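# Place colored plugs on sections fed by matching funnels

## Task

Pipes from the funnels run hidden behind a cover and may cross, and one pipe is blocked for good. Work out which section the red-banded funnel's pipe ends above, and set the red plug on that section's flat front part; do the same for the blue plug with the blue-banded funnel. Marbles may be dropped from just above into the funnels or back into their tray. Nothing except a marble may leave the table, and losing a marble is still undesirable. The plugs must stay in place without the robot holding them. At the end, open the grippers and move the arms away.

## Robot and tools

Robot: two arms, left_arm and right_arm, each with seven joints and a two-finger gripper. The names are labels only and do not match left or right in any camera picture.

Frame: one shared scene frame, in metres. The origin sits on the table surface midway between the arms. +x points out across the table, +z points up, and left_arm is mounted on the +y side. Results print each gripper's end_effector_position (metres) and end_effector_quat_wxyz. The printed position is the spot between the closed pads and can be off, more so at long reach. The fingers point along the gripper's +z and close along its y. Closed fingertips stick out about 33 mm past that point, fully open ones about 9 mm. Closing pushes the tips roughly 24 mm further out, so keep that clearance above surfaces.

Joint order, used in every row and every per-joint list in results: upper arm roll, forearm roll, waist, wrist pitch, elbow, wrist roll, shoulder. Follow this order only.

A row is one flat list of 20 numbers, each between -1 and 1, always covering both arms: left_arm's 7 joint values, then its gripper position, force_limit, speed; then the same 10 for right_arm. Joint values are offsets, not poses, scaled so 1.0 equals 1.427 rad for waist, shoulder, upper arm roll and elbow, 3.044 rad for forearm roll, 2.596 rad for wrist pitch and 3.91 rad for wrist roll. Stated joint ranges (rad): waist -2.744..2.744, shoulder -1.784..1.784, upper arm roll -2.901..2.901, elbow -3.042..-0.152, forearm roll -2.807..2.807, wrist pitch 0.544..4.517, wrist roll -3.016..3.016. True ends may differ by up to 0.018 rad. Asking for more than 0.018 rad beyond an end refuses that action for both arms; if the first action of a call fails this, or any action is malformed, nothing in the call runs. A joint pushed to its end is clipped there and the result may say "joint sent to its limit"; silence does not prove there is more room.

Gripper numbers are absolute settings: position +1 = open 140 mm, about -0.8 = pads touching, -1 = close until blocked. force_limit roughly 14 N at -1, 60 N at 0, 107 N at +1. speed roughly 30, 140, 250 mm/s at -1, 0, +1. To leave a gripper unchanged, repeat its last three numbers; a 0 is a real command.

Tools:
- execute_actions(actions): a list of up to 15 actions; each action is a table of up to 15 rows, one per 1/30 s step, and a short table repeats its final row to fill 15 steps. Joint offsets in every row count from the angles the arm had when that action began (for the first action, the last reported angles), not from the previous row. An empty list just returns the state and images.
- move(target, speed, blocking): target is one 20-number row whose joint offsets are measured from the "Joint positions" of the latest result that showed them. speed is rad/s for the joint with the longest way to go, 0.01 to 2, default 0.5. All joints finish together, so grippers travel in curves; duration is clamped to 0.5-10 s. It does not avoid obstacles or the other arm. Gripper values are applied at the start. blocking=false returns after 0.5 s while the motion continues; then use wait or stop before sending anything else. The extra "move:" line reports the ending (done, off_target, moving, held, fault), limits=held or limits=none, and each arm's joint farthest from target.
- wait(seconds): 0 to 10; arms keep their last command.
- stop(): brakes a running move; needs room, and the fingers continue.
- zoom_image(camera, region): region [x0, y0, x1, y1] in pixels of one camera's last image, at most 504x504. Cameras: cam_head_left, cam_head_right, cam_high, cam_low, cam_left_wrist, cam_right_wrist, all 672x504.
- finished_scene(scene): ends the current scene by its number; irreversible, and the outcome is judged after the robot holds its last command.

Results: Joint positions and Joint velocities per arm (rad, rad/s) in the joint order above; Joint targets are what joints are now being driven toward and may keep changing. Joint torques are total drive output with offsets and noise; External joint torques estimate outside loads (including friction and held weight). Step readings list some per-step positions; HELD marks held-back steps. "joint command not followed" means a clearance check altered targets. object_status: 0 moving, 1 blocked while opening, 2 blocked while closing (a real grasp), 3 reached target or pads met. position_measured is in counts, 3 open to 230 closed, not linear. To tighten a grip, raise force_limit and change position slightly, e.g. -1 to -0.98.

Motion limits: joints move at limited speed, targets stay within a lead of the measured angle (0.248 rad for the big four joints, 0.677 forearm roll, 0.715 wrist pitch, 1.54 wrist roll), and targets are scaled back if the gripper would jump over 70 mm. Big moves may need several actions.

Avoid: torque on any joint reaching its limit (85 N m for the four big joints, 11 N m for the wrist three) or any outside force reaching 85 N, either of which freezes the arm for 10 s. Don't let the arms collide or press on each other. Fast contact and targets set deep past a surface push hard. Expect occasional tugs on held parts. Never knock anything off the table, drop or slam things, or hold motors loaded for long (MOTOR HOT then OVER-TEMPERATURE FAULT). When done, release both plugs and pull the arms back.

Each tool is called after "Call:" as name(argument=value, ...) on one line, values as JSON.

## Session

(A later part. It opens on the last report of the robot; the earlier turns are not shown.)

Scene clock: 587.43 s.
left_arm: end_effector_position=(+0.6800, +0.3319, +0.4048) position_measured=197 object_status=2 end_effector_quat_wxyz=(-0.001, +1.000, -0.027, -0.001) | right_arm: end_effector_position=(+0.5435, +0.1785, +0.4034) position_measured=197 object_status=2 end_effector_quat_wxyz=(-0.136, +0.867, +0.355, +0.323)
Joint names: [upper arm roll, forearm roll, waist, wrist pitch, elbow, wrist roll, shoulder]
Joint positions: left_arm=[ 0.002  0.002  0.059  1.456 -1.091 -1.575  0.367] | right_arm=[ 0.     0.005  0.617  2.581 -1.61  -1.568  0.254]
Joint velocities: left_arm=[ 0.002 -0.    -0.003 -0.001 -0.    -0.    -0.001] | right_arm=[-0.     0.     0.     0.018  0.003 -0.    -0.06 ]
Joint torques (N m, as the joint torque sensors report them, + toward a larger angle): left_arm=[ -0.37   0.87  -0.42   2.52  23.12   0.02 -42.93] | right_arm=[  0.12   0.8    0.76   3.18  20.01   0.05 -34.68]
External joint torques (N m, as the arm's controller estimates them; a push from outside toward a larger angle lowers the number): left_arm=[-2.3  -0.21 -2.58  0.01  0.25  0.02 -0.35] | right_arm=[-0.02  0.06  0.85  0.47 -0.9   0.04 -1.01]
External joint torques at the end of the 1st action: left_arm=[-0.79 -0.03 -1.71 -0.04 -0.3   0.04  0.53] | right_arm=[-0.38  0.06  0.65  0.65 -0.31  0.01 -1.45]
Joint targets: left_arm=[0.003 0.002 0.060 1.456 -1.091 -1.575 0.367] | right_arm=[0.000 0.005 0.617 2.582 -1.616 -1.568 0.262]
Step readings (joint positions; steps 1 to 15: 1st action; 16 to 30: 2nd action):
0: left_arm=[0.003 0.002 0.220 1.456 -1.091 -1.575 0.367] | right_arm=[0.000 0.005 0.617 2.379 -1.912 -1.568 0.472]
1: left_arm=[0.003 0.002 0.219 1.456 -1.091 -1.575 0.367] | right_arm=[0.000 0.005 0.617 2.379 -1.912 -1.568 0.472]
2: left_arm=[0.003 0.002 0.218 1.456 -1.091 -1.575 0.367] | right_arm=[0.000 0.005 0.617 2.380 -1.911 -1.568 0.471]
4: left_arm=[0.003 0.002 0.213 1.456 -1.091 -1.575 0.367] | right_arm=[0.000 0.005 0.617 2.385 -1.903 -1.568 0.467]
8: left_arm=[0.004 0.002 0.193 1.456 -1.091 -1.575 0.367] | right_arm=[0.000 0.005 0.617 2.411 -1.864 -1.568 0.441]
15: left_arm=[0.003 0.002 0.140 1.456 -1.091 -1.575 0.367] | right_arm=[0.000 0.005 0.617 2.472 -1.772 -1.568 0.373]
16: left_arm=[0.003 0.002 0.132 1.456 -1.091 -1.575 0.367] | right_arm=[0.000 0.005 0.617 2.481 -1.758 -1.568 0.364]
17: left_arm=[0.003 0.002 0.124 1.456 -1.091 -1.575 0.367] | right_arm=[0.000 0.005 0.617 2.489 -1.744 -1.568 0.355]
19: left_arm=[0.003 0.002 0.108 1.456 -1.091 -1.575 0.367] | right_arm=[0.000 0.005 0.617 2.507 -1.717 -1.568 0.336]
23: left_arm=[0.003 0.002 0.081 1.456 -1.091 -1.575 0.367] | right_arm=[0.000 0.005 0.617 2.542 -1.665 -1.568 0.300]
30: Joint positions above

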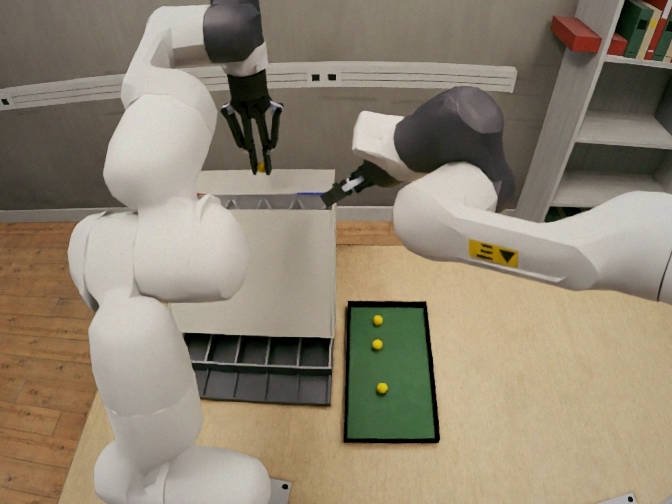

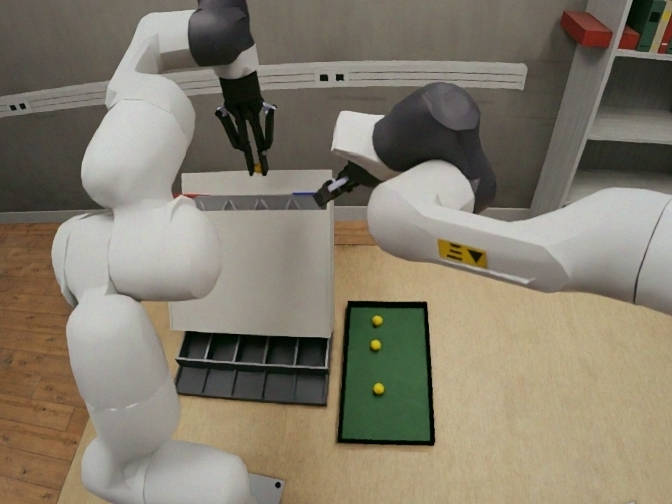

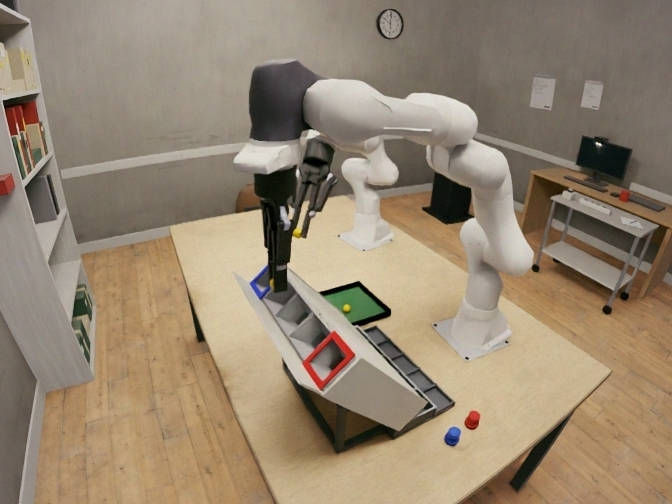

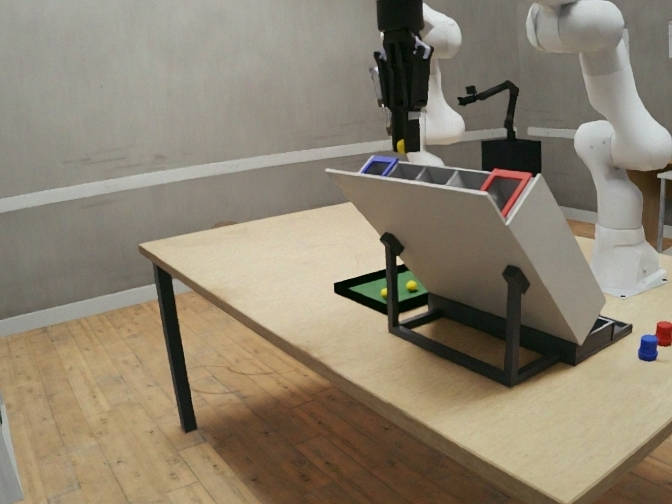

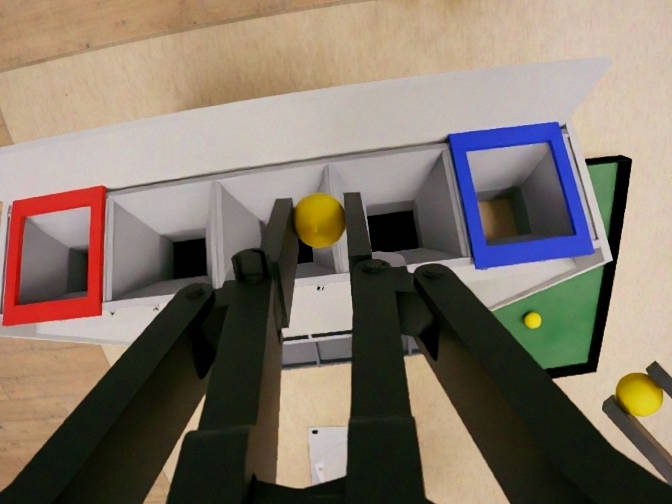

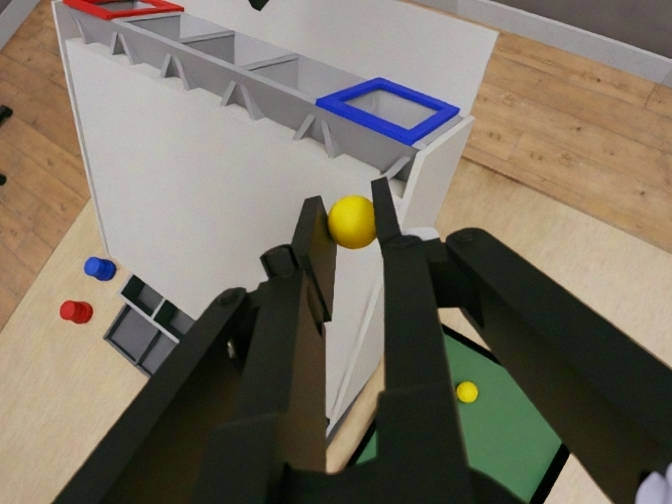

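Call:
execute_actions(actions=[[[0,0,0.0088,-0.0024,0,0,0,-1,-0.3,-0.5,0,0,0.0015,0.0033,0.0028,0,0.0093,-1,-0.3,-0.5],[0,0,0.0141,-0.0052,0,0,0,-1,-0.3,-0.5,0,0,0.0019,0.0103,0.0090,0,0.0162,-1,-0.3,-0.5],[0,0,0.0203,-0.0081,0,0,0,-1,-0.3,-0.5,0,0,0.0024,0.0179,0.0164,0,0.0247,-1,-0.3,-0.5],[0,0,0.0274,-0.0110,0,0,0,-1,-0.3,-0.5,0,0,0.0029,0.0261,0.0250,0,0.0346,-1,-0.3,-0.5],[0,0,0.0351,-0.0137,0,0,0,-1,-0.3,-0.5,0,0,0.0035,0.0348,0.0346,0,0.0457,-1,-0.3,-0.5],[0,0,0.0433,-0.0163,0,0,0,-1,-0.3,-0.5,0,0,0.0042,0.0439,0.0451,0,0.0579,-1,-0.3,-0.5],[0,0,0.0518,-0.0188,0,0,0,-1,-0.3,-0.5,0,0,0.0049,0.0534,0.0565,0,0.0711,-1,-0.3,-0.5],[0,0,0.0604,-0.0209,0,0,0,-1,-0.3,-0.5,0,0,0.0057,0.0632,0.0684,0,0.0850,-1,-0.3,-0.5],[0,0,0.0690,-0.0226,0,0,0,-1,-0.3,-0.5,0,0,0.0065,0.0731,0.0810,0,0.0997,-1,-0.3,-0.5],[0,0,0.0773,-0.0240,0,0,0,-1,-0.3,-0.5,0,0,0.0074,0.0832,0.0940,0,0.1148,-1,-0.3,-0.5],[0,0,0.0853,-0.0248,0,0,0,-1,-0.3,-0.5,0,0,0.0082,0.0933,0.1073,0,0.1303,-1,-0.3,-0.5],[0,0,0.0927,-0.0251,0,0,0,-1,-0.3,-0.5,0,0,0.0091,0.1033,0.1208,0,0.1461,-1,-0.3,-0.5],[0,0,0.0994,-0.0247,0,0,0,-1,-0.3,-0.5,0,0,0.0100,0.1132,0.1344,0,0.1620,-1,-0.3,-0.5],[0,0,0.1052,-0.0236,0,0,0,-1,-0.3,-0.5,0,0,0.0108,0.1229,0.1479,0,0.1778,-1,-0.3,-0.5],[0,0,0.1100,-0.0208,0,0,0,-1,-0.3,-0.5,0,0,0.0117,0.1323,0.1613,0,0.1935,-1,-0.3,-0.5]],[[0,0,0.0177,0,0,0,0,-1,-0.3,-0.5,0,0,0.0038,0.0510,0.0428,0,0.0509,-1,-0.3,-0.5],[0,0,0.0198,0,0,0,0,-1,-0.3,-0.5,0,0,0.0046,0.0595,0.0555,0,0.0657,-1,-0.3,-0.5],[0,0,0.0203,0,0,0,0,-1,-0.3,-0.5,0,0,0.0054,0.0675,0.0678,0,0.0801,-1,-0.3,-0.5],[0,0,0.0191,0,0,0,0,-1,-0.3,-0.5,0,0,0.0062,0.0750,0.0795,0,0.0936,-1,-0.3,-0.5],[0,0,0.0177,0,0,0,0,-1,-0.3,-0.5,0,0,0.0069,0.0817,0.0904,0,0.1063,-1,-0.3,-0.5],[0,0,0.0177,0,0,0,0,-1,-0.3,-0.5,0,0,0.0075,0.0877,0.1005,0,0.1180,-1,-0.3,-0.5],[0,0,0.0177,0,0,0,0,-1,-0.3,-0.5,0,0,0.0081,0.0927,0.1096,0,0.1285,-1,-0.3,-0.5],[0,0,0.0177,0,0,0,0,-0.2,-0.3,1,0,0,0.0086,0.0969,0.1176,0,0.1377,-1,-0.3,-0.5],[0,0,0.0177,0,0,0,0,-0.2,-0.3,1,0,0,0.0091,0.1000,0.1244,0,0.1455,-1,-0.3,-0.5],[0,0,0.0177,0,0,0,0,-0.2,-0.3,1,0,0,0.0094,0.1021,0.1300,0,0.1517,-1,-0.3,-0.5],[0,0,0.0177,0,0,0,0,-0.2,-0.3,1,0,0,0.0096,0.1030,0.1340,0,0.1561,-1,-0.3,-0.5],[0,0,0.0177,0,0,0,0,-0.2,-0.3,1,0,0,0.0098,0.1026,0.1366,0,0.1588,-1,-0.3,-0.5],[0,0,0.0177,0,0,0,0,-0.2,-0.3,1,0,0,0.0098,0.1008,0.1374,0,0.1594,-1,-0.3,-0.5],[0,0,0.0177,0,0,0,0,-0.2,-0.3,1,0,0,0.0097,0.0977,0.1365,0,0.1578,-1,-0.3,-0.5],[0,0,0.0177,0,0,0,0,-0.2,-0.3,1,0,0,0.0088,0.0903,0.1317,0,0.1580,-1,-0.3,-0.5]]])

Scene clock: 669.30 s.
left_arm: end_effector_position=(+0.6609, +0.4379, +0.4007) position_measured=154 object_status=0 end_effector_quat_wxyz=(-0.000, +0.998, +0.056, -0.027) | right_arm: end_effector_position=(+0.6344, +0.3032, +0.3910) position_measured=197 object_status=2 end_effector_quat_wxyz=(-0.207, +0.785, +0.333, +0.479)
Joint names: [upper arm roll, forearm roll, waist, wrist pitch, elbow, wrist roll, shoulder]
Joint positions: left_arm=[ 0.004  0.002  0.224  1.405 -1.091 -1.575  0.367] | right_arm=[ 0.     0.005  0.643  3.04  -1.237 -1.568  0.705]
Joint velocities: left_arm=[ 0.     0.001  0.    -0.    -0.001  0.001  0.   ] | right_arm=[ 0.001  0.     0.001  0.     0.002 -0.002  0.025]
Joint torques (N m, as the joint torque sensors report them, + toward a larger angle): left_arm=[ -1.58   0.81  -0.57   2.43  22.86  -0.05 -42.46] | right_arm=[  0.22   0.82   0.55   3.91  25.43   0.07 -55.43]
External joint torques (N m, as the arm's controller estimates them; a push from outside toward a larger angle lowers the number): left_arm=[-2.01 -0.08 -0.61  0.04  0.16 -0.05 -0.16] | right_arm=[-0.21 -0.04  1.01  0.47 -0.6   0.05 -0.3 ]
External joint torques at the end of the 1st action: left_arm=[ 0.35  0.12  2.41 -0.41 -0.03 -0.03  0.57] | right_arm=[ 0.27  0.02  1.4   0.61 -0.86 -0.02  0.21]
Joint targets: left_arm=[0.003 0.002 0.222 1.405 -1.091 -1.575 0.367] | right_arm=[0.000 0.005 0.642 3.045 -1.233 -1.568 0.705]
Step readings (joint positions; steps 1 to 15: 1st action; 16 to 30: 2nd action):
0: left_arm=[0.003 0.002 0.059 1.456 -1.091 -1.575 0.367] | right_arm=[0.000 0.005 0.617 2.581 -1.615 -1.568 0.263]
1: left_arm=[0.002 0.002 0.061 1.456 -1.091 -1.575 0.367] | right_arm=[0.000 0.005 0.617 2.581 -1.613 -1.568 0.264]
2: left_arm=[0.001 0.002 0.063 1.454 -1.091 -1.575 0.367] | right_arm=[0.000 0.005 0.618 2.585 -1.609 -1.568 0.266]
4: left_arm=[-0.000 0.002 0.075 1.448 -1.091 -1.575 0.367] | right_arm=[0.000 0.005 0.619 2.600 -1.594 -1.568 0.279]
8: left_arm=[-0.000 0.002 0.115 1.428 -1.091 -1.575 0.367] | right_arm=[0.000 0.005 0.622 2.659 -1.543 -1.568 0.332]
15: left_arm=[0.003 0.002 0.197 1.405 -1.091 -1.575 0.367] | right_arm=[0.000 0.005 0.630 2.810 -1.421 -1.568 0.480]
16: left_arm=[0.003 0.002 0.206 1.405 -1.091 -1.575 0.367] | right_arm=[0.000 0.005 0.631 2.833 -1.403 -1.568 0.503]
17: left_arm=[0.004 0.002 0.213 1.405 -1.091 -1.575 0.367] | right_arm=[0.000 0.005 0.632 2.856 -1.384 -1.568 0.525]
19: left_arm=[0.005 0.002 0.222 1.405 -1.091 -1.575 0.367] | right_arm=[0.000 0.005 0.635 2.899 -1.348 -1.568 0.568]
23: left_arm=[0.005 0.002 0.224 1.405 -1.091 -1.575 0.367] | right_arm=[0.000 0.005 0.639 2.976 -1.286 -1.568 0.643]
30: Joint positions above

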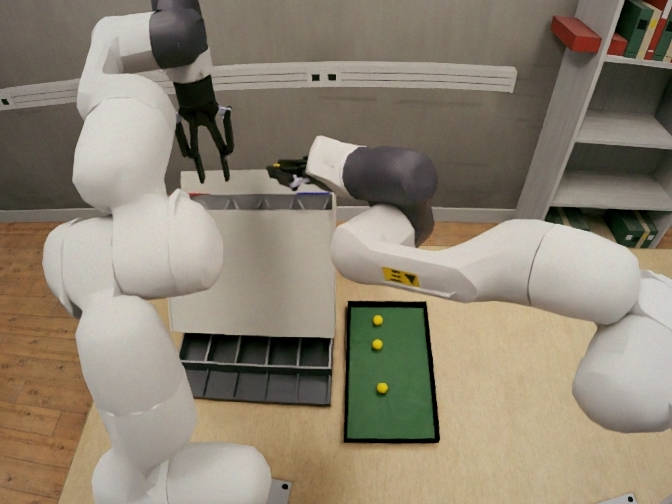

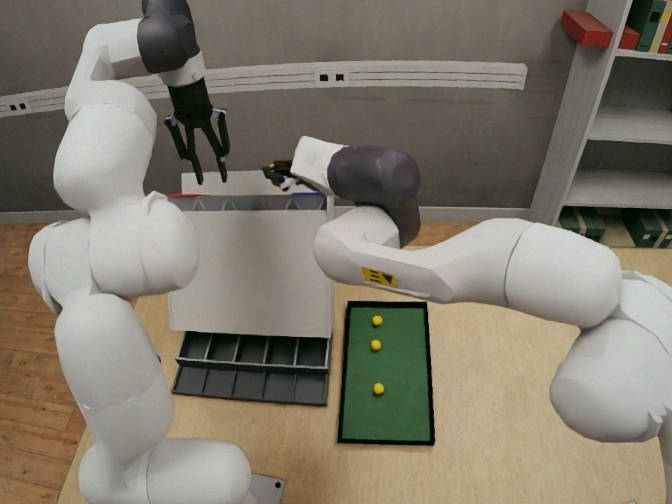

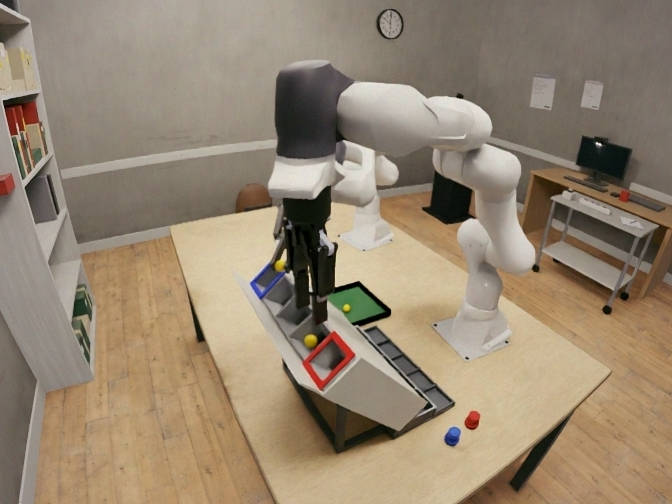

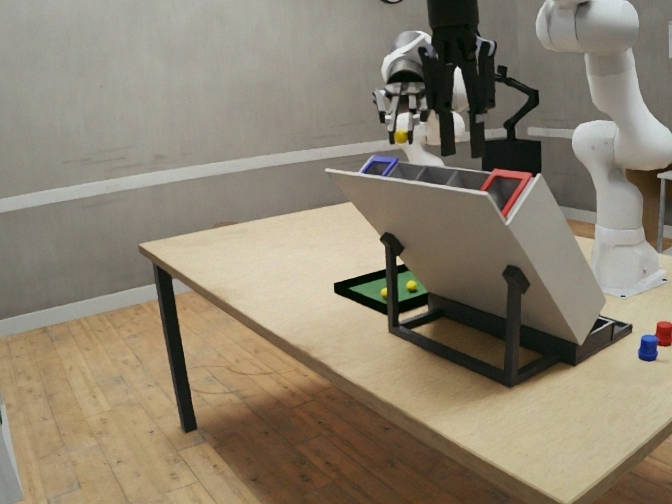

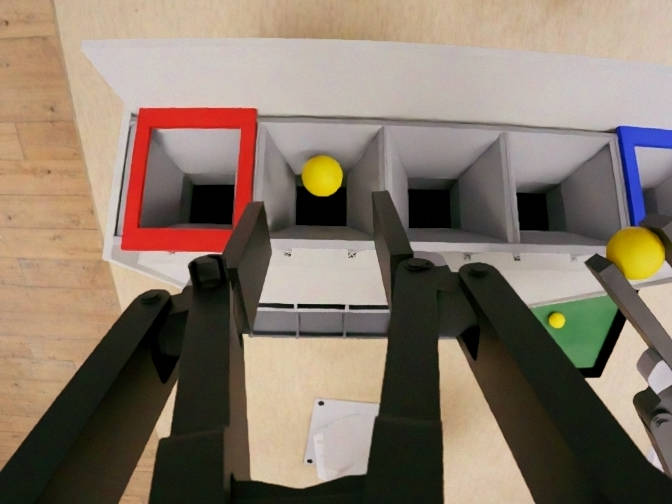

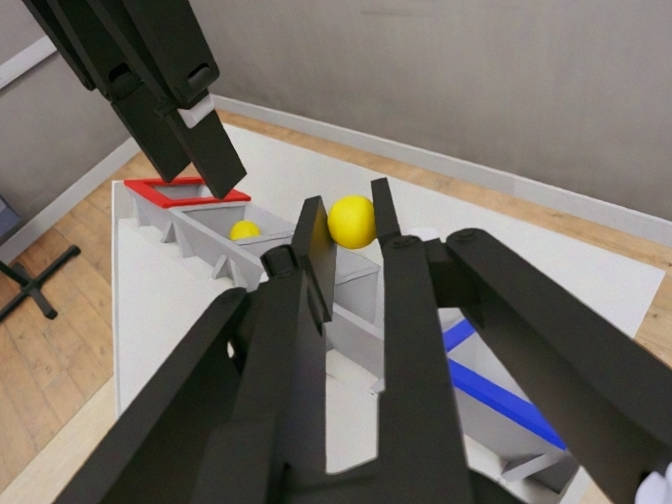

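Call:
execute_actions(actions=[])

Scene clock: 683.53 s.
left_arm: end_effector_position=(+0.6609, +0.4378, +0.4007) position_measured=154 object_status=3 end_effector_quat_wxyz=(-0.000, +0.998, +0.056, -0.027) | right_arm: end_effector_position=(+0.6346, +0.3034, +0.3917) position_measured=197 object_status=2 end_effector_quat_wxyz=(-0.208, +0.785, +0.333, +0.479)
Joint names: [upper arm roll, forearm roll, waist, wrist pitch, elbow, wrist roll, shoulder]
Joint positions: left_arm=[ 0.004  0.002  0.224  1.405 -1.091 -1.575  0.367] | right_arm=[ 0.     0.005  0.643  3.041 -1.235 -1.568  0.706]
Joint velocities: left_arm=[ 0.    -0.001 -0.    -0.     0.    -0.    -0.001] | right_arm=[ 0.001  0.    -0.001  0.001  0.001  0.001 -0.   ]
Joint torques (N m, as the joint torque sensors report them, + toward a larger angle): left_arm=[ -0.85   0.76  -0.8    2.43  22.82   0.   -42.95] | right_arm=[  0.28   0.82   0.69   3.85  24.52   0.06 -55.54]
External joint torques (N m, as the arm's controller estimates them; a push from outside toward a larger angle lowers the number): left_arm=[-1.2  -0.12 -0.75  0.04  0.08  0.   -0.57] | right_arm=[-0.26  0.    0.87  0.52 -0.64  0.04 -2.1 ]
Joint targets: left_arm=[0.003 0.002 0.222 1.405 -1.091 -1.575 0.367] | right_arm=[0.000 0.005 0.642 3.045 -1.233 -1.568 0.705]

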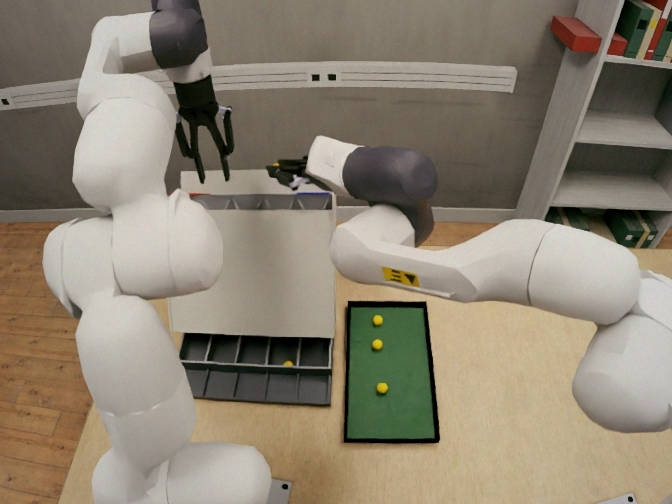

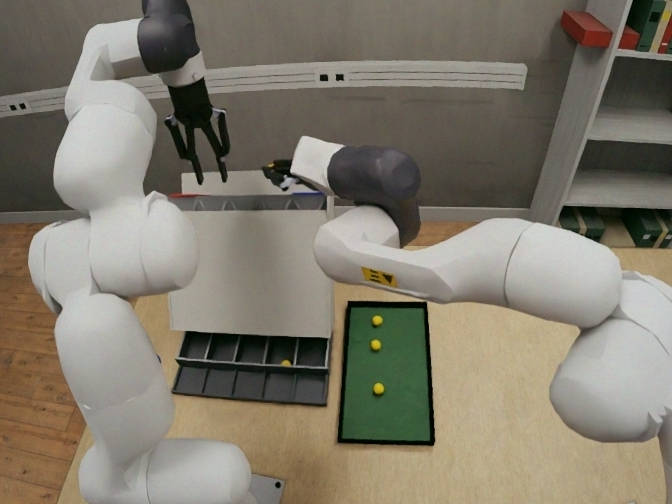

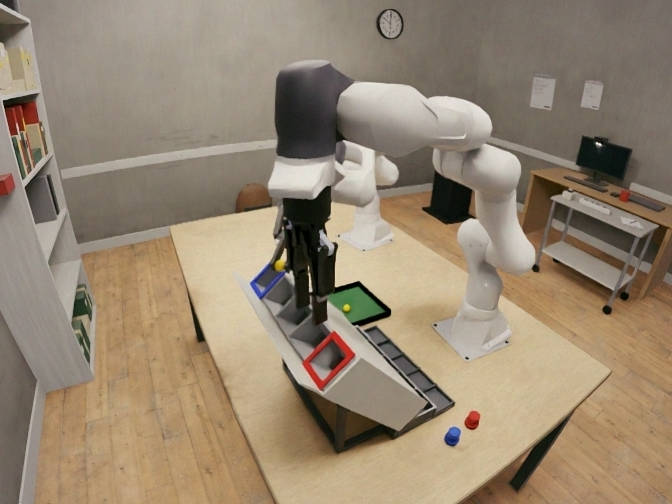

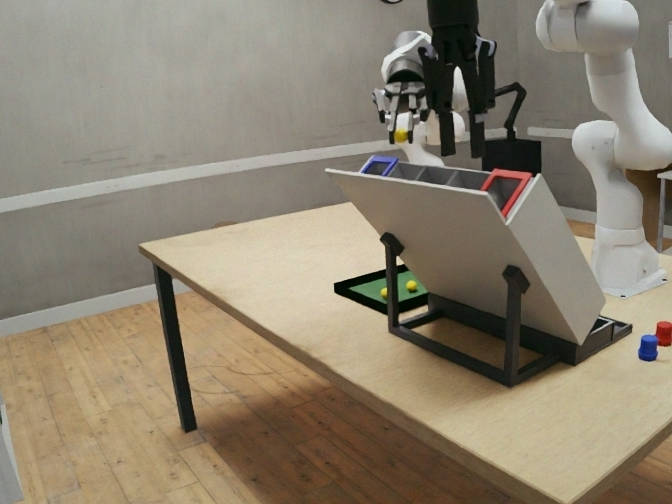

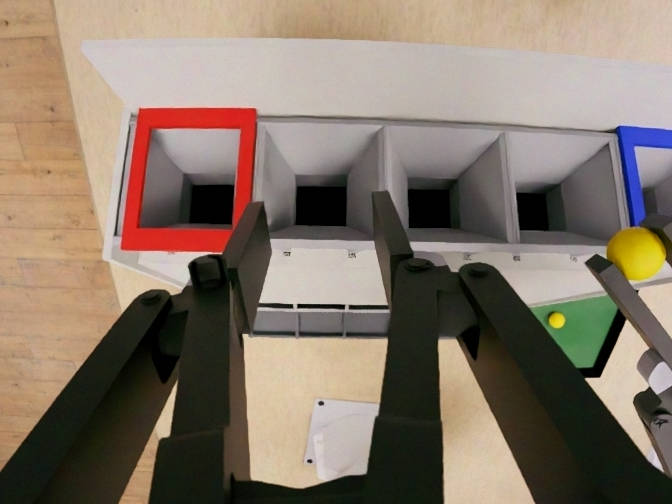

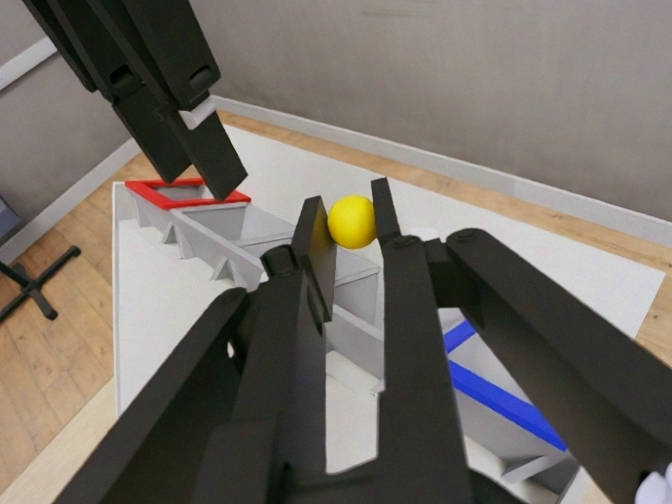

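Call:
execute_actions(actions=[[[0,0,0,0,-0.0044,0,-0.0100,-0.1,-0.3,0,0,0,0,0,0,0,0,-0.2,-0.3,1],[0,0,0,0,-0.0110,0,-0.0164,-0.1,-0.3,0,0,0,0,0,0,0,0,-0.2,-0.3,1],[0,0,0,0,-0.0191,0,-0.0242,-0.1,-0.3,0,0,0,0,0,0,0,0,-0.2,-0.3,1],[0,0,0,0,-0.0287,0,-0.0332,-0.1,-0.3,0,0,0,0,0,0,0,0,-0.2,-0.3,1],[0,0,0,0,-0.0397,0,-0.0434,-0.1,-0.3,0,0,0,-0.0077,0,0,0,-0.0027,-0.2,-0.3,1],[0,0,-0.0098,0,-0.0521,0,-0.0546,-0.1,-0.3,0,0,0,-0.0129,0,0,0,-0.0048,-0.2,-0.3,1],[0,0,-0.0163,0,-0.0658,0,-0.0666,-0.1,-0.3,0,0,0,-0.0192,0,0,0,-0.0073,-0.2,-0.3,1],[0,0,-0.0243,0,-0.0808,0,-0.0794,-0.1,-0.3,0,0,0,-0.0265,0,0,0,-0.0103,-0.2,-0.3,1],[0,0,-0.0337,0,-0.0969,0,-0.0928,-0.1,-0.3,0,0,0,-0.0349,0,0,0,-0.0136,-0.2,-0.3,1],[0,0,-0.0444,0,-0.1142,0,-0.1066,-0.1,-0.3,0,0,0,-0.0441,0,0,0,-0.0173,-0.2,-0.3,1],[0,0,-0.0564,0,-0.1325,0,-0.1209,-0.1,-0.3,0,0,0,-0.0541,0,0,0,-0.0213,-0.2,-0.3,1],[0,0,-0.0696,0,-0.1518,0,-0.1353,-0.1,-0.3,0,0,0,-0.0649,0,0,0,-0.0257,-0.2,-0.3,1],[0,0,-0.0839,0,-0.1721,0,-0.1499,-0.1,-0.3,0,0,0,-0.0763,0,0,0,-0.0302,-0.2,-0.3,1],[0,0,-0.0992,0,-0.1933,0,-0.1644,-0.1,-0.3,0,0,0,-0.0882,0,0,0,-0.0350,-0.2,-0.3,1],[0,0,-0.1155,0,-0.2153,0,-0.1787,-0.1,-0.3,0,0,0,-0.1005,0,0,0,-0.0400,-0.2,-0.3,1]],[[0,0,-0.0531,0.0053,-0.0689,0,-0.0481,-0.1,-0.3,0,0,0,-0.0406,-0.0040,-0.0032,0,-0.0159,-0.2,-0.3,1],[0,0,-0.0710,0.0132,-0.0924,0,-0.0617,-0.1,-0.3,0,0,0,-0.0536,-0.0102,-0.0057,0,-0.0211,-0.2,-0.3,1],[0,0,-0.0895,0.0222,-0.1165,0,-0.0748,-0.1,-0.3,0,0,0,-0.0668,-0.0172,-0.0088,0,-0.0265,-0.2,-0.3,1],[0,0,-0.1087,0.0320,-0.1412,0,-0.0873,-0.1,-0.3,0,0,0,-0.0802,-0.0250,-0.0124,0,-0.0318,-0.2,-0.3,1],[0,0,-0.1283,0.0426,-0.1665,0,-0.0989,-0.1,-0.3,0,0,0,-0.0935,-0.0333,-0.0165,0,-0.0372,-0.2,-0.3,1],[0,0,-0.1484,0.0541,-0.1922,0,-0.1095,-0.1,-0.3,0,0,0,-0.1068,-0.0423,-0.0212,0,-0.0425,-0.2,-0.3,1],[0,0,-0.1689,0.0662,-0.2183,0,-0.1192,-0.1,-0.3,0,0,0,-0.1199,-0.0519,-0.0262,0,-0.0478,-0.2,-0.3,1],[0,0,-0.1896,0.0790,-0.2447,0,-0.1276,-0.1,-0.3,0,0,0,-0.1328,-0.0619,-0.0318,0,-0.0530,-0.2,-0.3,1],[0,0,-0.2105,0.0924,-0.2715,0,-0.1347,-0.1,-0.3,0,0,0,-0.1454,-0.0724,-0.0377,0,-0.0580,-0.2,-0.3,1],[0,0,-0.2315,0.1063,-0.2984,0,-0.1404,-0.1,-0.3,0,0,0,-0.1576,-0.0834,-0.0439,0,-0.0629,-0.2,-0.3,1],[0,0,-0.2525,0.1207,-0.3256,0,-0.1445,-0.1,-0.3,0,0,0,-0.1692,-0.0947,-0.0505,0,-0.0676,-0.2,-0.3,1],[0,0,-0.2735,0.1355,-0.3528,0,-0.1469,-0.1,-0.3,0,0,0,-0.1803,-0.1063,-0.0574,0,-0.0721,-0.2,-0.3,1],[0,0,-0.2943,0.1507,-0.3801,0,-0.1475,-0.1,-0.3,0,0,0,-0.1907,-0.1182,-0.0645,0,-0.0762,-0.2,-0.3,1],[0,0,-0.3149,0.1661,-0.4074,0,-0.1460,-0.1,-0.3,0,0,0,-0.2004,-0.1304,-0.0719,0,-0.0801,-0.2,-0.3,1],[0,0,-0.3351,0.1818,-0.4346,0,-0.1447,-0.1,-0.3,0,0,0,-0.2091,-0.1427,-0.0795,0,-0.0836,-0.2,-0.3,1]],[[0,0,-0.0676,0.0792,-0.0894,0,0,-0.1,-0.3,0,0,0,-0.0303,-0.0621,-0.0243,0,-0.0118,-0.2,-0.3,1],[0,0,-0.0870,0.0952,-0.1163,0,0,-0.1,-0.3,0,0,0,-0.0372,-0.0746,-0.0322,0,-0.0145,-0.2,-0.3,1],[0,0,-0.1058,0.1112,-0.1429,0,0,-0.1,-0.3,0,0,0,-0.0429,-0.0872,-0.0402,0,-0.0168,-0.2,-0.3,1],[0,0,-0.1240,0.1272,-0.1692,0,0,-0.1,-0.3,0,0,0,-0.0474,-0.0998,-0.0483,0,-0.0187,-0.2,-0.3,1],[0,0,-0.1415,0.1431,-0.1951,0,0,-0.1,-0.3,0,0,0,-0.0507,-0.1123,-0.0563,0,-0.0200,-0.2,-0.3,1],[0,0,-0.1582,0.1589,-0.2206,0,0,-0.1,-0.3,0,0,0,-0.0526,-0.1247,-0.0644,0,-0.0207,-0.2,-0.3,1],[0,0,-0.1740,0.1745,-0.2456,0,0,-0.1,-0.3,0,0,0,-0.0530,-0.1370,-0.0725,0,-0.0209,-0.2,-0.3,1],[0,0,-0.1888,0.1899,-0.2700,0,0,-0.1,-0.3,0,0,0,-0.0519,-0.1490,-0.0805,0,-0.0204,-0.2,-0.3,1],[0,0,-0.2026,0.2050,-0.2938,0,0,-0.1,-0.3,0,0,0,-0.0510,-0.1609,-0.0885,0,-0.0205,-0.2,-0.3,1],[0,0,-0.2152,0.2196,-0.3169,0,0,-0.1,-0.3,0,0,0,-0.0510,-0.1724,-0.0963,0,-0.0205,-0.2,-0.3,1],[0,0,-0.2266,0.2339,-0.3393,0,0,-0.1,-0.3,0,0,0,-0.0510,-0.1836,-0.1040,0,-0.0205,-0.2,-0.3,1],[0,0,-0.2366,0.2477,-0.3609,0,0,-0.1,-0.3,0,0,0,-0.0510,-0.1944,-0.1114,0,-0.0205,-0.2,-0.3,1],[0,0,-0.2453,0.2609,-0.3817,0,0,-0.1,-0.3,0,0,0,-0.0510,-0.2048,-0.1187,0,-0.0205,-0.2,-0.3,1],[0,0,-0.2526,0.2735,-0.4015,0,0,-0.1,-0.3,0,0,0,-0.0510,-0.2147,-0.1257,0,-0.0205,-0.2,-0.3,1],[0,0,-0.2582,0.2854,-0.4203,0,0,-0.1,-0.3,0,0,0,-0.0510,-0.2241,-0.1324,0,-0.0205,-0.2,-0.3,1]],[[0,0,-0.0214,0.0767,-0.0660,0,0,-0.1,-0.3,0,0,0,0,-0.0601,-0.0221,0,0,-0.2,-0.3,1],[0,0,-0.0238,0.0871,-0.0827,0,0,-0.1,-0.3,0,0,0,0,-0.0682,-0.0282,0,0,-0.2,-0.3,1],[0,0,-0.0243,0.0966,-0.0982,0,0,-0.1,-0.3,0,0,0,0,-0.0757,-0.0339,0,0,-0.2,-0.3,1],[0,0,-0.0229,0.1053,-0.1126,0,0,-0.1,-0.3,0,0,0,0,-0.0825,-0.0392,0,0,-0.2,-0.3,1],[0,0,-0.0216,0.1129,-0.1256,0,0,-0.1,-0.3,0,0,0,0,-0.0886,-0.0441,0,0,-0.2,-0.3,1],[0,0,-0.0216,0.1196,-0.1374,0,0,-0.1,-0.3,0,0,0,0,-0.0938,-0.0485,0,0,-0.2,-0.3,1],[0,0,-0.0216,0.1251,-0.1477,0,0,-0.1,-0.3,0,0,0,0,-0.0982,-0.0523,0,0,-0.2,-0.3,1],[0,0,-0.0216,0.1296,-0.1565,0,0,-0.1,-0.3,0,0,0,0,-0.1016,-0.0557,0,0,-0.2,-0.3,1],[0,0,-0.0216,0.1327,-0.1639,0,0,-0.1,-0.3,0,0,0,0,-0.1041,-0.0585,0,0,-0.2,-0.3,1],[0,0,-0.0216,0.1347,-0.1696,0,0,-0.1,-0.3,0,0,0,0,-0.1056,-0.0607,0,0,-0.2,-0.3,1],[0,0,-0.0216,0.1352,-0.1738,0,0,-0.1,-0.3,0,0,0,0,-0.1061,-0.0622,0,0,-0.2,-0.3,1],[0,0,-0.0216,0.1344,-0.1762,0,0,-0.1,-0.3,0,0,0,0,-0.1055,-0.0631,0,0,-0.2,-0.3,1],[0,0,-0.0216,0.1322,-0.1769,0,0,-0.1,-0.3,0,0,0,0,-0.1037,-0.0633,0,0,-0.2,-0.3,1],[0,0,-0.0216,0.1284,-0.1757,0,0,-0.1,-0.3,0,0,0,0,-0.1007,-0.0628,0,0,-0.2,-0.3,1],[0,0,-0.0216,0.1195,-0.1692,0,0,-0.1,-0.3,0,0,0,0,-0.0935,-0.0629,0,0,-0.2,-0.3,1]]])

Scene clock: 805.53 s.
left_arm: end_effector_position=(+0.3293, +0.0657, +0.0492) position_measured=141 object_status=3 end_effector_quat_wxyz=(-0.000, +0.922, -0.386, +0.000) | right_arm: end_effector_position=(+0.6329, -0.1480, +0.1340) position_measured=154 object_status=3 end_effector_quat_wxyz=(-0.010, +0.983, +0.178, +0.044)
Joint names: [upper arm roll, forearm roll, waist, wrist pitch, elbow, wrist roll, shoulder]
Joint positions: left_arm=[ 0.002  0.002 -0.677  2.595 -2.642 -1.575 -0.048] | right_arm=[-0.001  0.005  0.198  2.182 -1.56  -1.568  0.533]
Joint velocities: left_arm=[ 0.001 -0.     0.    -0.001  0.005 -0.     0.001] | right_arm=[-0.    -0.     0.    -0.    -0.014 -0.    -0.001]
Joint torques (N m, as the joint torque sensors report them, + toward a larger angle): left_arm=[ -0.57   0.43  -0.06   2.87  20.52  -0.05 -25.88] | right_arm=[  0.43   0.79   0.49   2.63  22.03   0.03 -50.38]
External joint torques (N m, as the arm's controller estimates them; a push from outside toward a larger angle lowers the number): left_arm=[-0.6  -0.06 -0.13  0.09  0.02 -0.06  0.04] | right_arm=[-0.18  0.    0.33 -0.4  -2.93  0.02 -0.58]
External joint torques at the end of the 1st action: left_arm=[-0.54  0.18  0.36 -0.15 -1.14  0.   -1.31] | right_arm=[-0.36 -0.12 -0.27 -0.29 -1.85  0.04 -1.55]
External joint torques at the end of the 2nd action: left_arm=[ 0.64 -0.08  0.16  0.44 -2.29 -0.07 -1.61] | right_arm=[-1.08  0.2   0.03 -0.8  -2.22  0.04 -1.67]
External joint torques at the end of the 3rd action: left_arm=[-0.26 -0.05 -3.11  0.59 -1.46  0.02 -0.36] | right_arm=[ 1.67  0.01  1.41 -0.79 -2.87  0.04 -1.47]
Joint targets: left_arm=[0.003 0.002 -0.678 2.597 -2.638 -1.575 -0.049] | right_arm=[-0.001 0.005 0.198 2.181 -1.561 -1.568 0.531]
Step readings (joint positions; steps 1 to 15: 1st action; 16 to 30: 2nd action; 31 to 45: 3rd action; 46 to 60: 4th action):
0: left_arm=[0.004 0.002 0.224 1.405 -1.091 -1.575 0.367] | right_arm=[0.000 0.005 0.643 3.041 -1.235 -1.568 0.706]
1: left_arm=[0.004 0.002 0.224 1.405 -1.093 -1.575 0.366] | right_arm=[0.000 0.005 0.643 3.041 -1.235 -1.568 0.706]
2: left_arm=[0.004 0.002 0.224 1.405 -1.097 -1.575 0.362] | right_arm=[0.000 0.005 0.643 3.041 -1.235 -1.568 0.706]
4: left_arm=[0.004 0.002 0.224 1.405 -1.112 -1.575 0.347] | right_arm=[0.000 0.005 0.643 3.041 -1.235 -1.568 0.706]
8: left_arm=[0.006 0.002 0.213 1.406 -1.168 -1.575 0.294] | right_arm=[0.003 0.005 0.629 3.041 -1.235 -1.568 0.702]
15: left_arm=[0.007 0.002 0.109 1.406 -1.332 -1.575 0.157] | right_arm=[0.003 0.005 0.540 3.041 -1.236 -1.568 0.668]
16: left_arm=[0.008 0.002 0.087 1.408 -1.362 -1.575 0.135] | right_arm=[0.003 0.005 0.523 3.040 -1.236 -1.568 0.661]
17: left_arm=[0.008 0.002 0.063 1.413 -1.393 -1.575 0.114] | right_arm=[0.004 0.005 0.505 3.037 -1.238 -1.568 0.653]
19: left_arm=[0.008 0.002 0.013 1.433 -1.458 -1.575 0.073] | right_arm=[0.004 0.005 0.468 3.022 -1.243 -1.568 0.638]
23: left_arm=[0.008 0.002 -0.097 1.506 -1.597 -1.575 0.003] | right_arm=[0.003 0.005 0.392 2.967 -1.264 -1.568 0.607]
30: left_arm=[0.007 0.002 -0.303 1.715 -1.862 -1.575 -0.051] | right_arm=[0.001 0.005 0.272 2.807 -1.323 -1.568 0.560]
31: left_arm=[0.007 0.002 -0.332 1.751 -1.900 -1.575 -0.051] | right_arm=[0.001 0.005 0.259 2.782 -1.332 -1.568 0.555]
32: left_arm=[0.007 0.002 -0.362 1.788 -1.939 -1.575 -0.051] | right_arm=[0.001 0.005 0.246 2.756 -1.342 -1.568 0.550]
34: left_arm=[0.006 0.002 -0.419 1.864 -2.017 -1.575 -0.050] | right_arm=[-0.000 0.005 0.225 2.703 -1.361 -1.568 0.542]
38: left_arm=[0.004 0.002 -0.522 2.021 -2.167 -1.575 -0.049] | right_arm=[-0.002 0.005 0.201 2.599 -1.401 -1.568 0.533]
45: left_arm=[0.003 0.002 -0.647 2.287 -2.397 -1.575 -0.049] | right_arm=[-0.001 0.005 0.198 2.424 -1.471 -1.568 0.531]
46: left_arm=[0.003 0.002 -0.657 2.322 -2.426 -1.575 -0.049] | right_arm=[-0.001 0.005 0.198 2.398 -1.481 -1.568 0.531]
47: left_arm=[0.002 0.002 -0.665 2.355 -2.454 -1.575 -0.048] | right_arm=[-0.001 0.005 0.198 2.372 -1.490 -1.568 0.532]
49: left_arm=[0.001 0.002 -0.675 2.417 -2.505 -1.575 -0.048] | right_arm=[-0.001 0.005 0.198 2.323 -1.508 -1.568 0.532]
53: left_arm=[0.002 0.002 -0.677 2.518 -2.585 -1.575 -0.048] | right_arm=[-0.001 0.005 0.198 2.243 -1.537 -1.568 0.532]
60: Joint positions above

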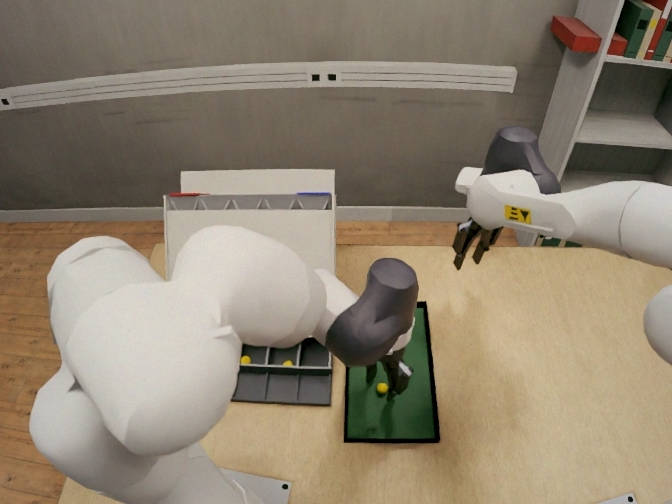

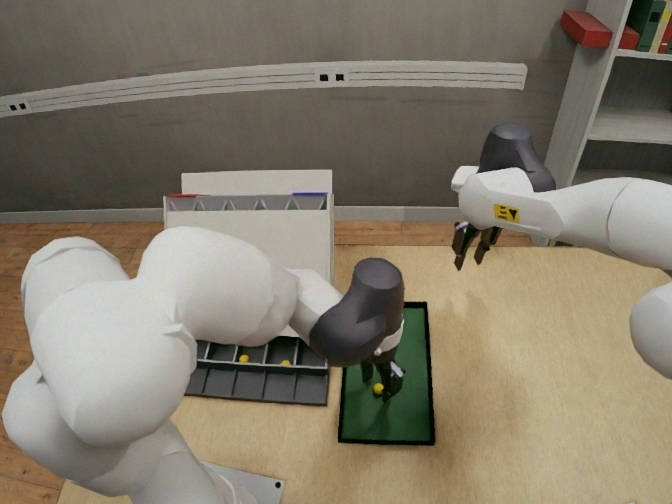

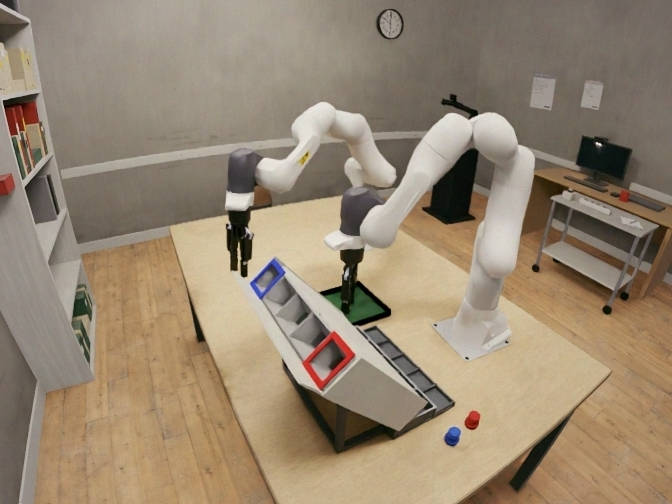

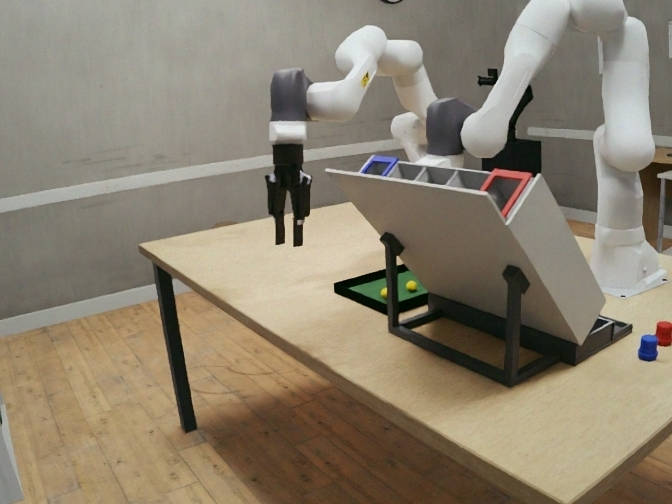

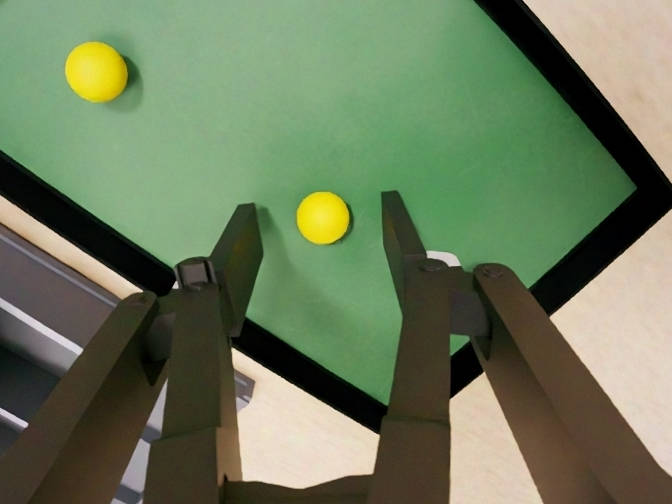

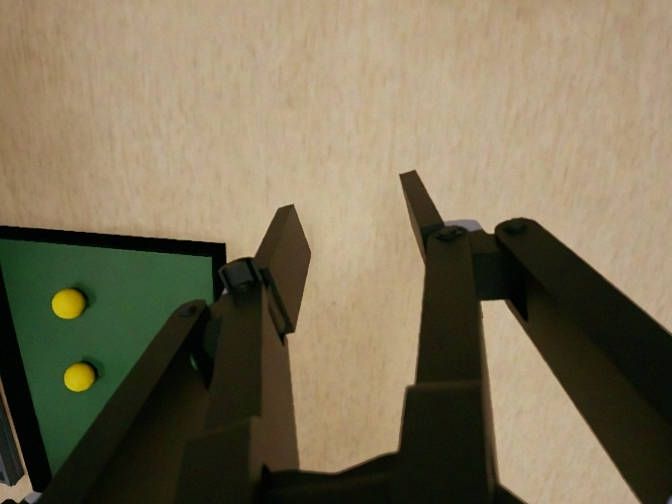

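Call:
execute_actions(actions=[[[0,0,0,0.002,0,0,0.004,-1,-0.3,-0.5,0,0,0,0,0,0,0,-0.2,-0.3,1],[0,0,0,0.004,0,0,0.0075,-1,-0.3,-0.5,0,0,0,0,0,0,0,-0.2,-0.3,1],[0,0,0,0.0055,0,0,0.011,-1,-0.3,-0.5,0,0,0,0,0,0,0,-0.2,-0.3,1],[0,0,0,0.006,0,0,0.014,-1,-0.3,-0.5,0,0,0,0,0,0,0,-0.2,-0.3,1],[0,0,0,0.006,0,0,0.0155,-1,-0.3,-0.5,0,0,0,0,0,0,0,-0.2,-0.3,1],[0,0,0,0.0055,0,0,0.0155,-1,-0.3,-0.5,0,0,0,0,0,0,0,-0.2,-0.3,1],[0,0,0,0.005,0,0,0.0148,-1,-0.3,-0.5,0,0,0,0,0,0,0,-0.2,-0.3,1],[0,0,0,0.0045,0,0,0.0142,-1,-0.3,-0.5,0,0,0,0,0,0,0,-0.2,-0.3,1]]])

Scene clock: 901.17 s.
left_arm: end_effector_position=(+0.3282, +0.0668, +0.0426) position_measured=197 object_status=0 end_effector_quat_wxyz=(-0.002, +0.922, -0.386, -0.003) | right_arm: end_effector_position=(+0.6329, -0.1480, +0.1341) position_measured=154 object_status=3 end_effector_quat_wxyz=(-0.010, +0.983, +0.178, +0.044)
Joint names: [upper arm roll, forearm roll, waist, wrist pitch, elbow, wrist roll, shoulder]
Joint positions: left_arm=[ 0.002  0.002 -0.677  2.604 -2.641 -1.575 -0.029] | right_arm=[-0.001  0.005  0.198  2.182 -1.56  -1.568  0.533]
Joint velocities: left_arm=[ 0.001  0.    -0.     0.001  0.002  0.001  0.001] | right_arm=[-0.001  0.001 -0.     0.001  0.002 -0.     0.   ]
Joint torques (N m, as the joint torque sensors report them, + toward a larger angle): left_arm=[ -0.4    0.35   0.6    2.88  17.88   0.01 -24.19] | right_arm=[  0.48   0.78   0.81   2.7   22.21   0.01 -49.62]
External joint torques (N m, as the arm's controller estimates them; a push from outside toward a larger angle lowers the number): left_arm=[-0.4  -0.1   0.57  0.37 -0.41  0.01  0.83] | right_arm=[ 0.04  0.01  0.86 -0.03 -1.75  0.   -1.51]
Joint targets: left_arm=[0.002 0.002 -0.677 2.606 -2.642 -1.575 -0.027] | right_arm=[-0.001 0.005 0.198 2.182 -1.560 -1.568 0.533]
Step readings (joint positions):
0: left_arm=[0.002 0.002 -0.677 2.595 -2.641 -1.575 -0.048] | right_arm=[-0.001 0.005 0.198 2.182 -1.560 -1.568 0.533]
1: left_arm=[0.002 0.002 -0.677 2.596 -2.641 -1.575 -0.047] | right_arm=[-0.001 0.005 0.198 2.182 -1.560 -1.568 0.533]
2: left_arm=[0.002 0.002 -0.677 2.597 -2.641 -1.575 -0.046] | right_arm=[-0.001 0.005 0.198 2.182 -1.560 -1.568 0.533]
4: left_arm=[0.002 0.002 -0.677 2.601 -2.641 -1.575 -0.040] | right_arm=[-0.001 0.005 0.198 2.182 -1.560 -1.568 0.533]
8: left_arm=[0.002 0.002 -0.677 2.603 -2.641 -1.575 -0.030] | right_arm=[-0.001 0.005 0.198 2.182 -1.560 -1.568 0.533]
15: Joint positions above

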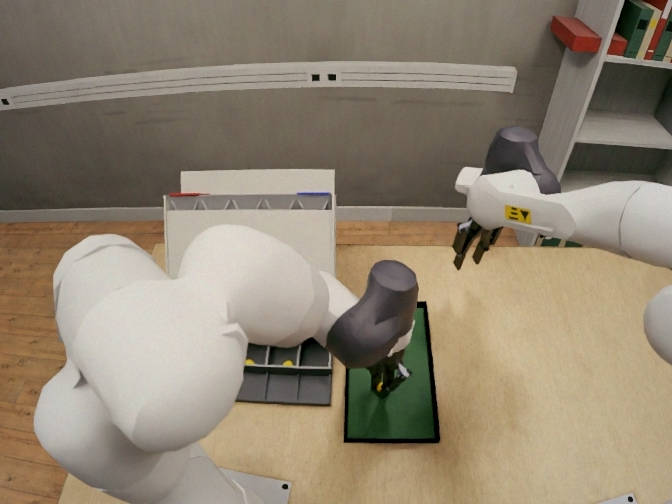

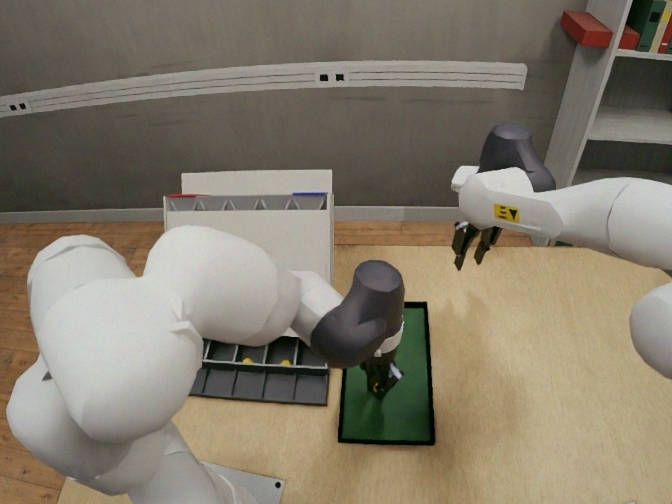

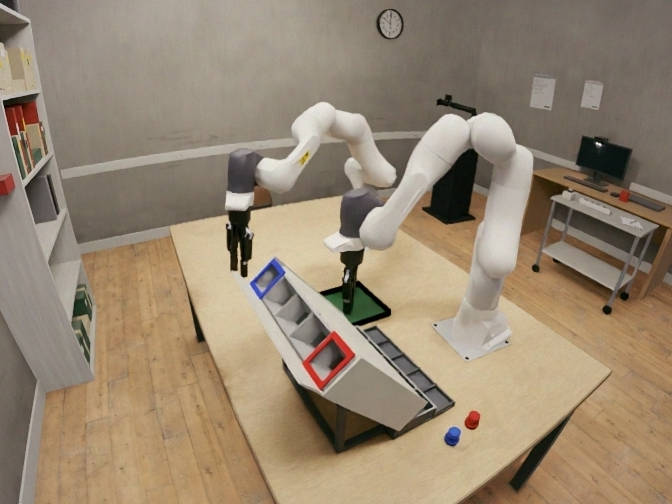

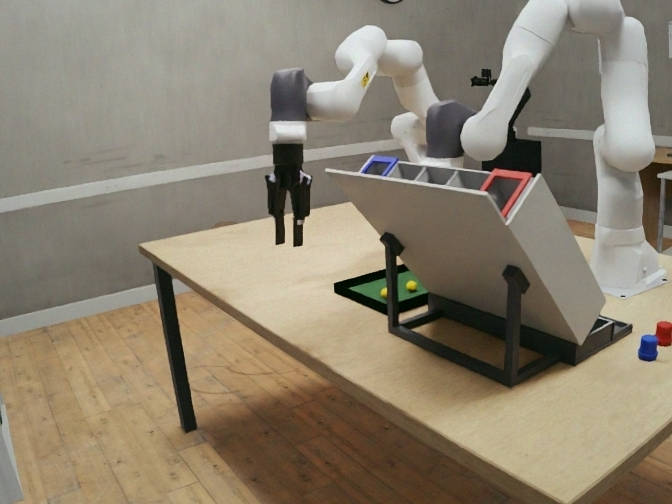

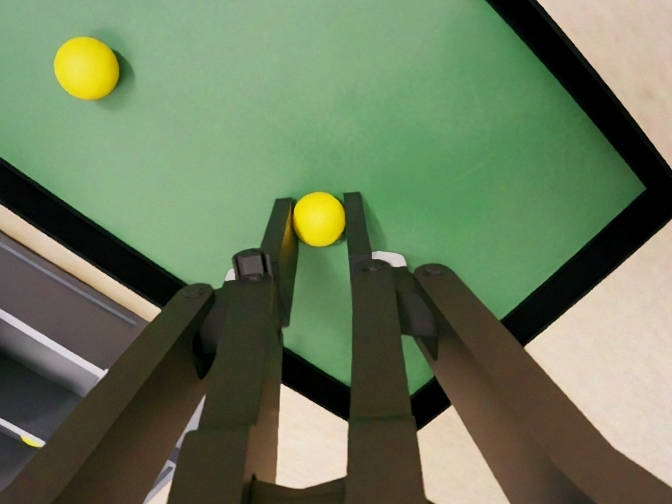

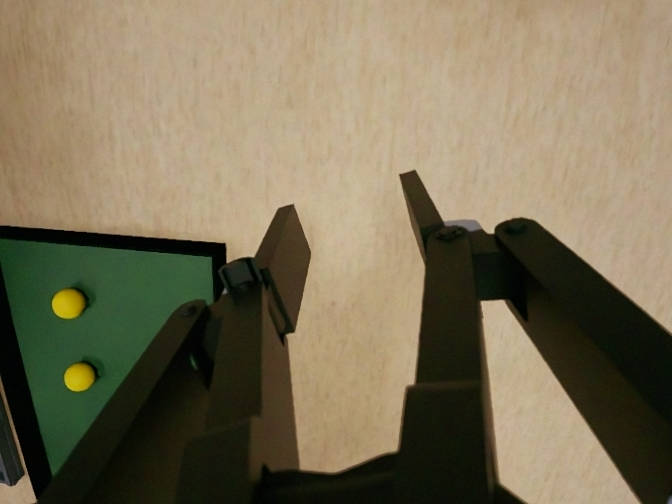

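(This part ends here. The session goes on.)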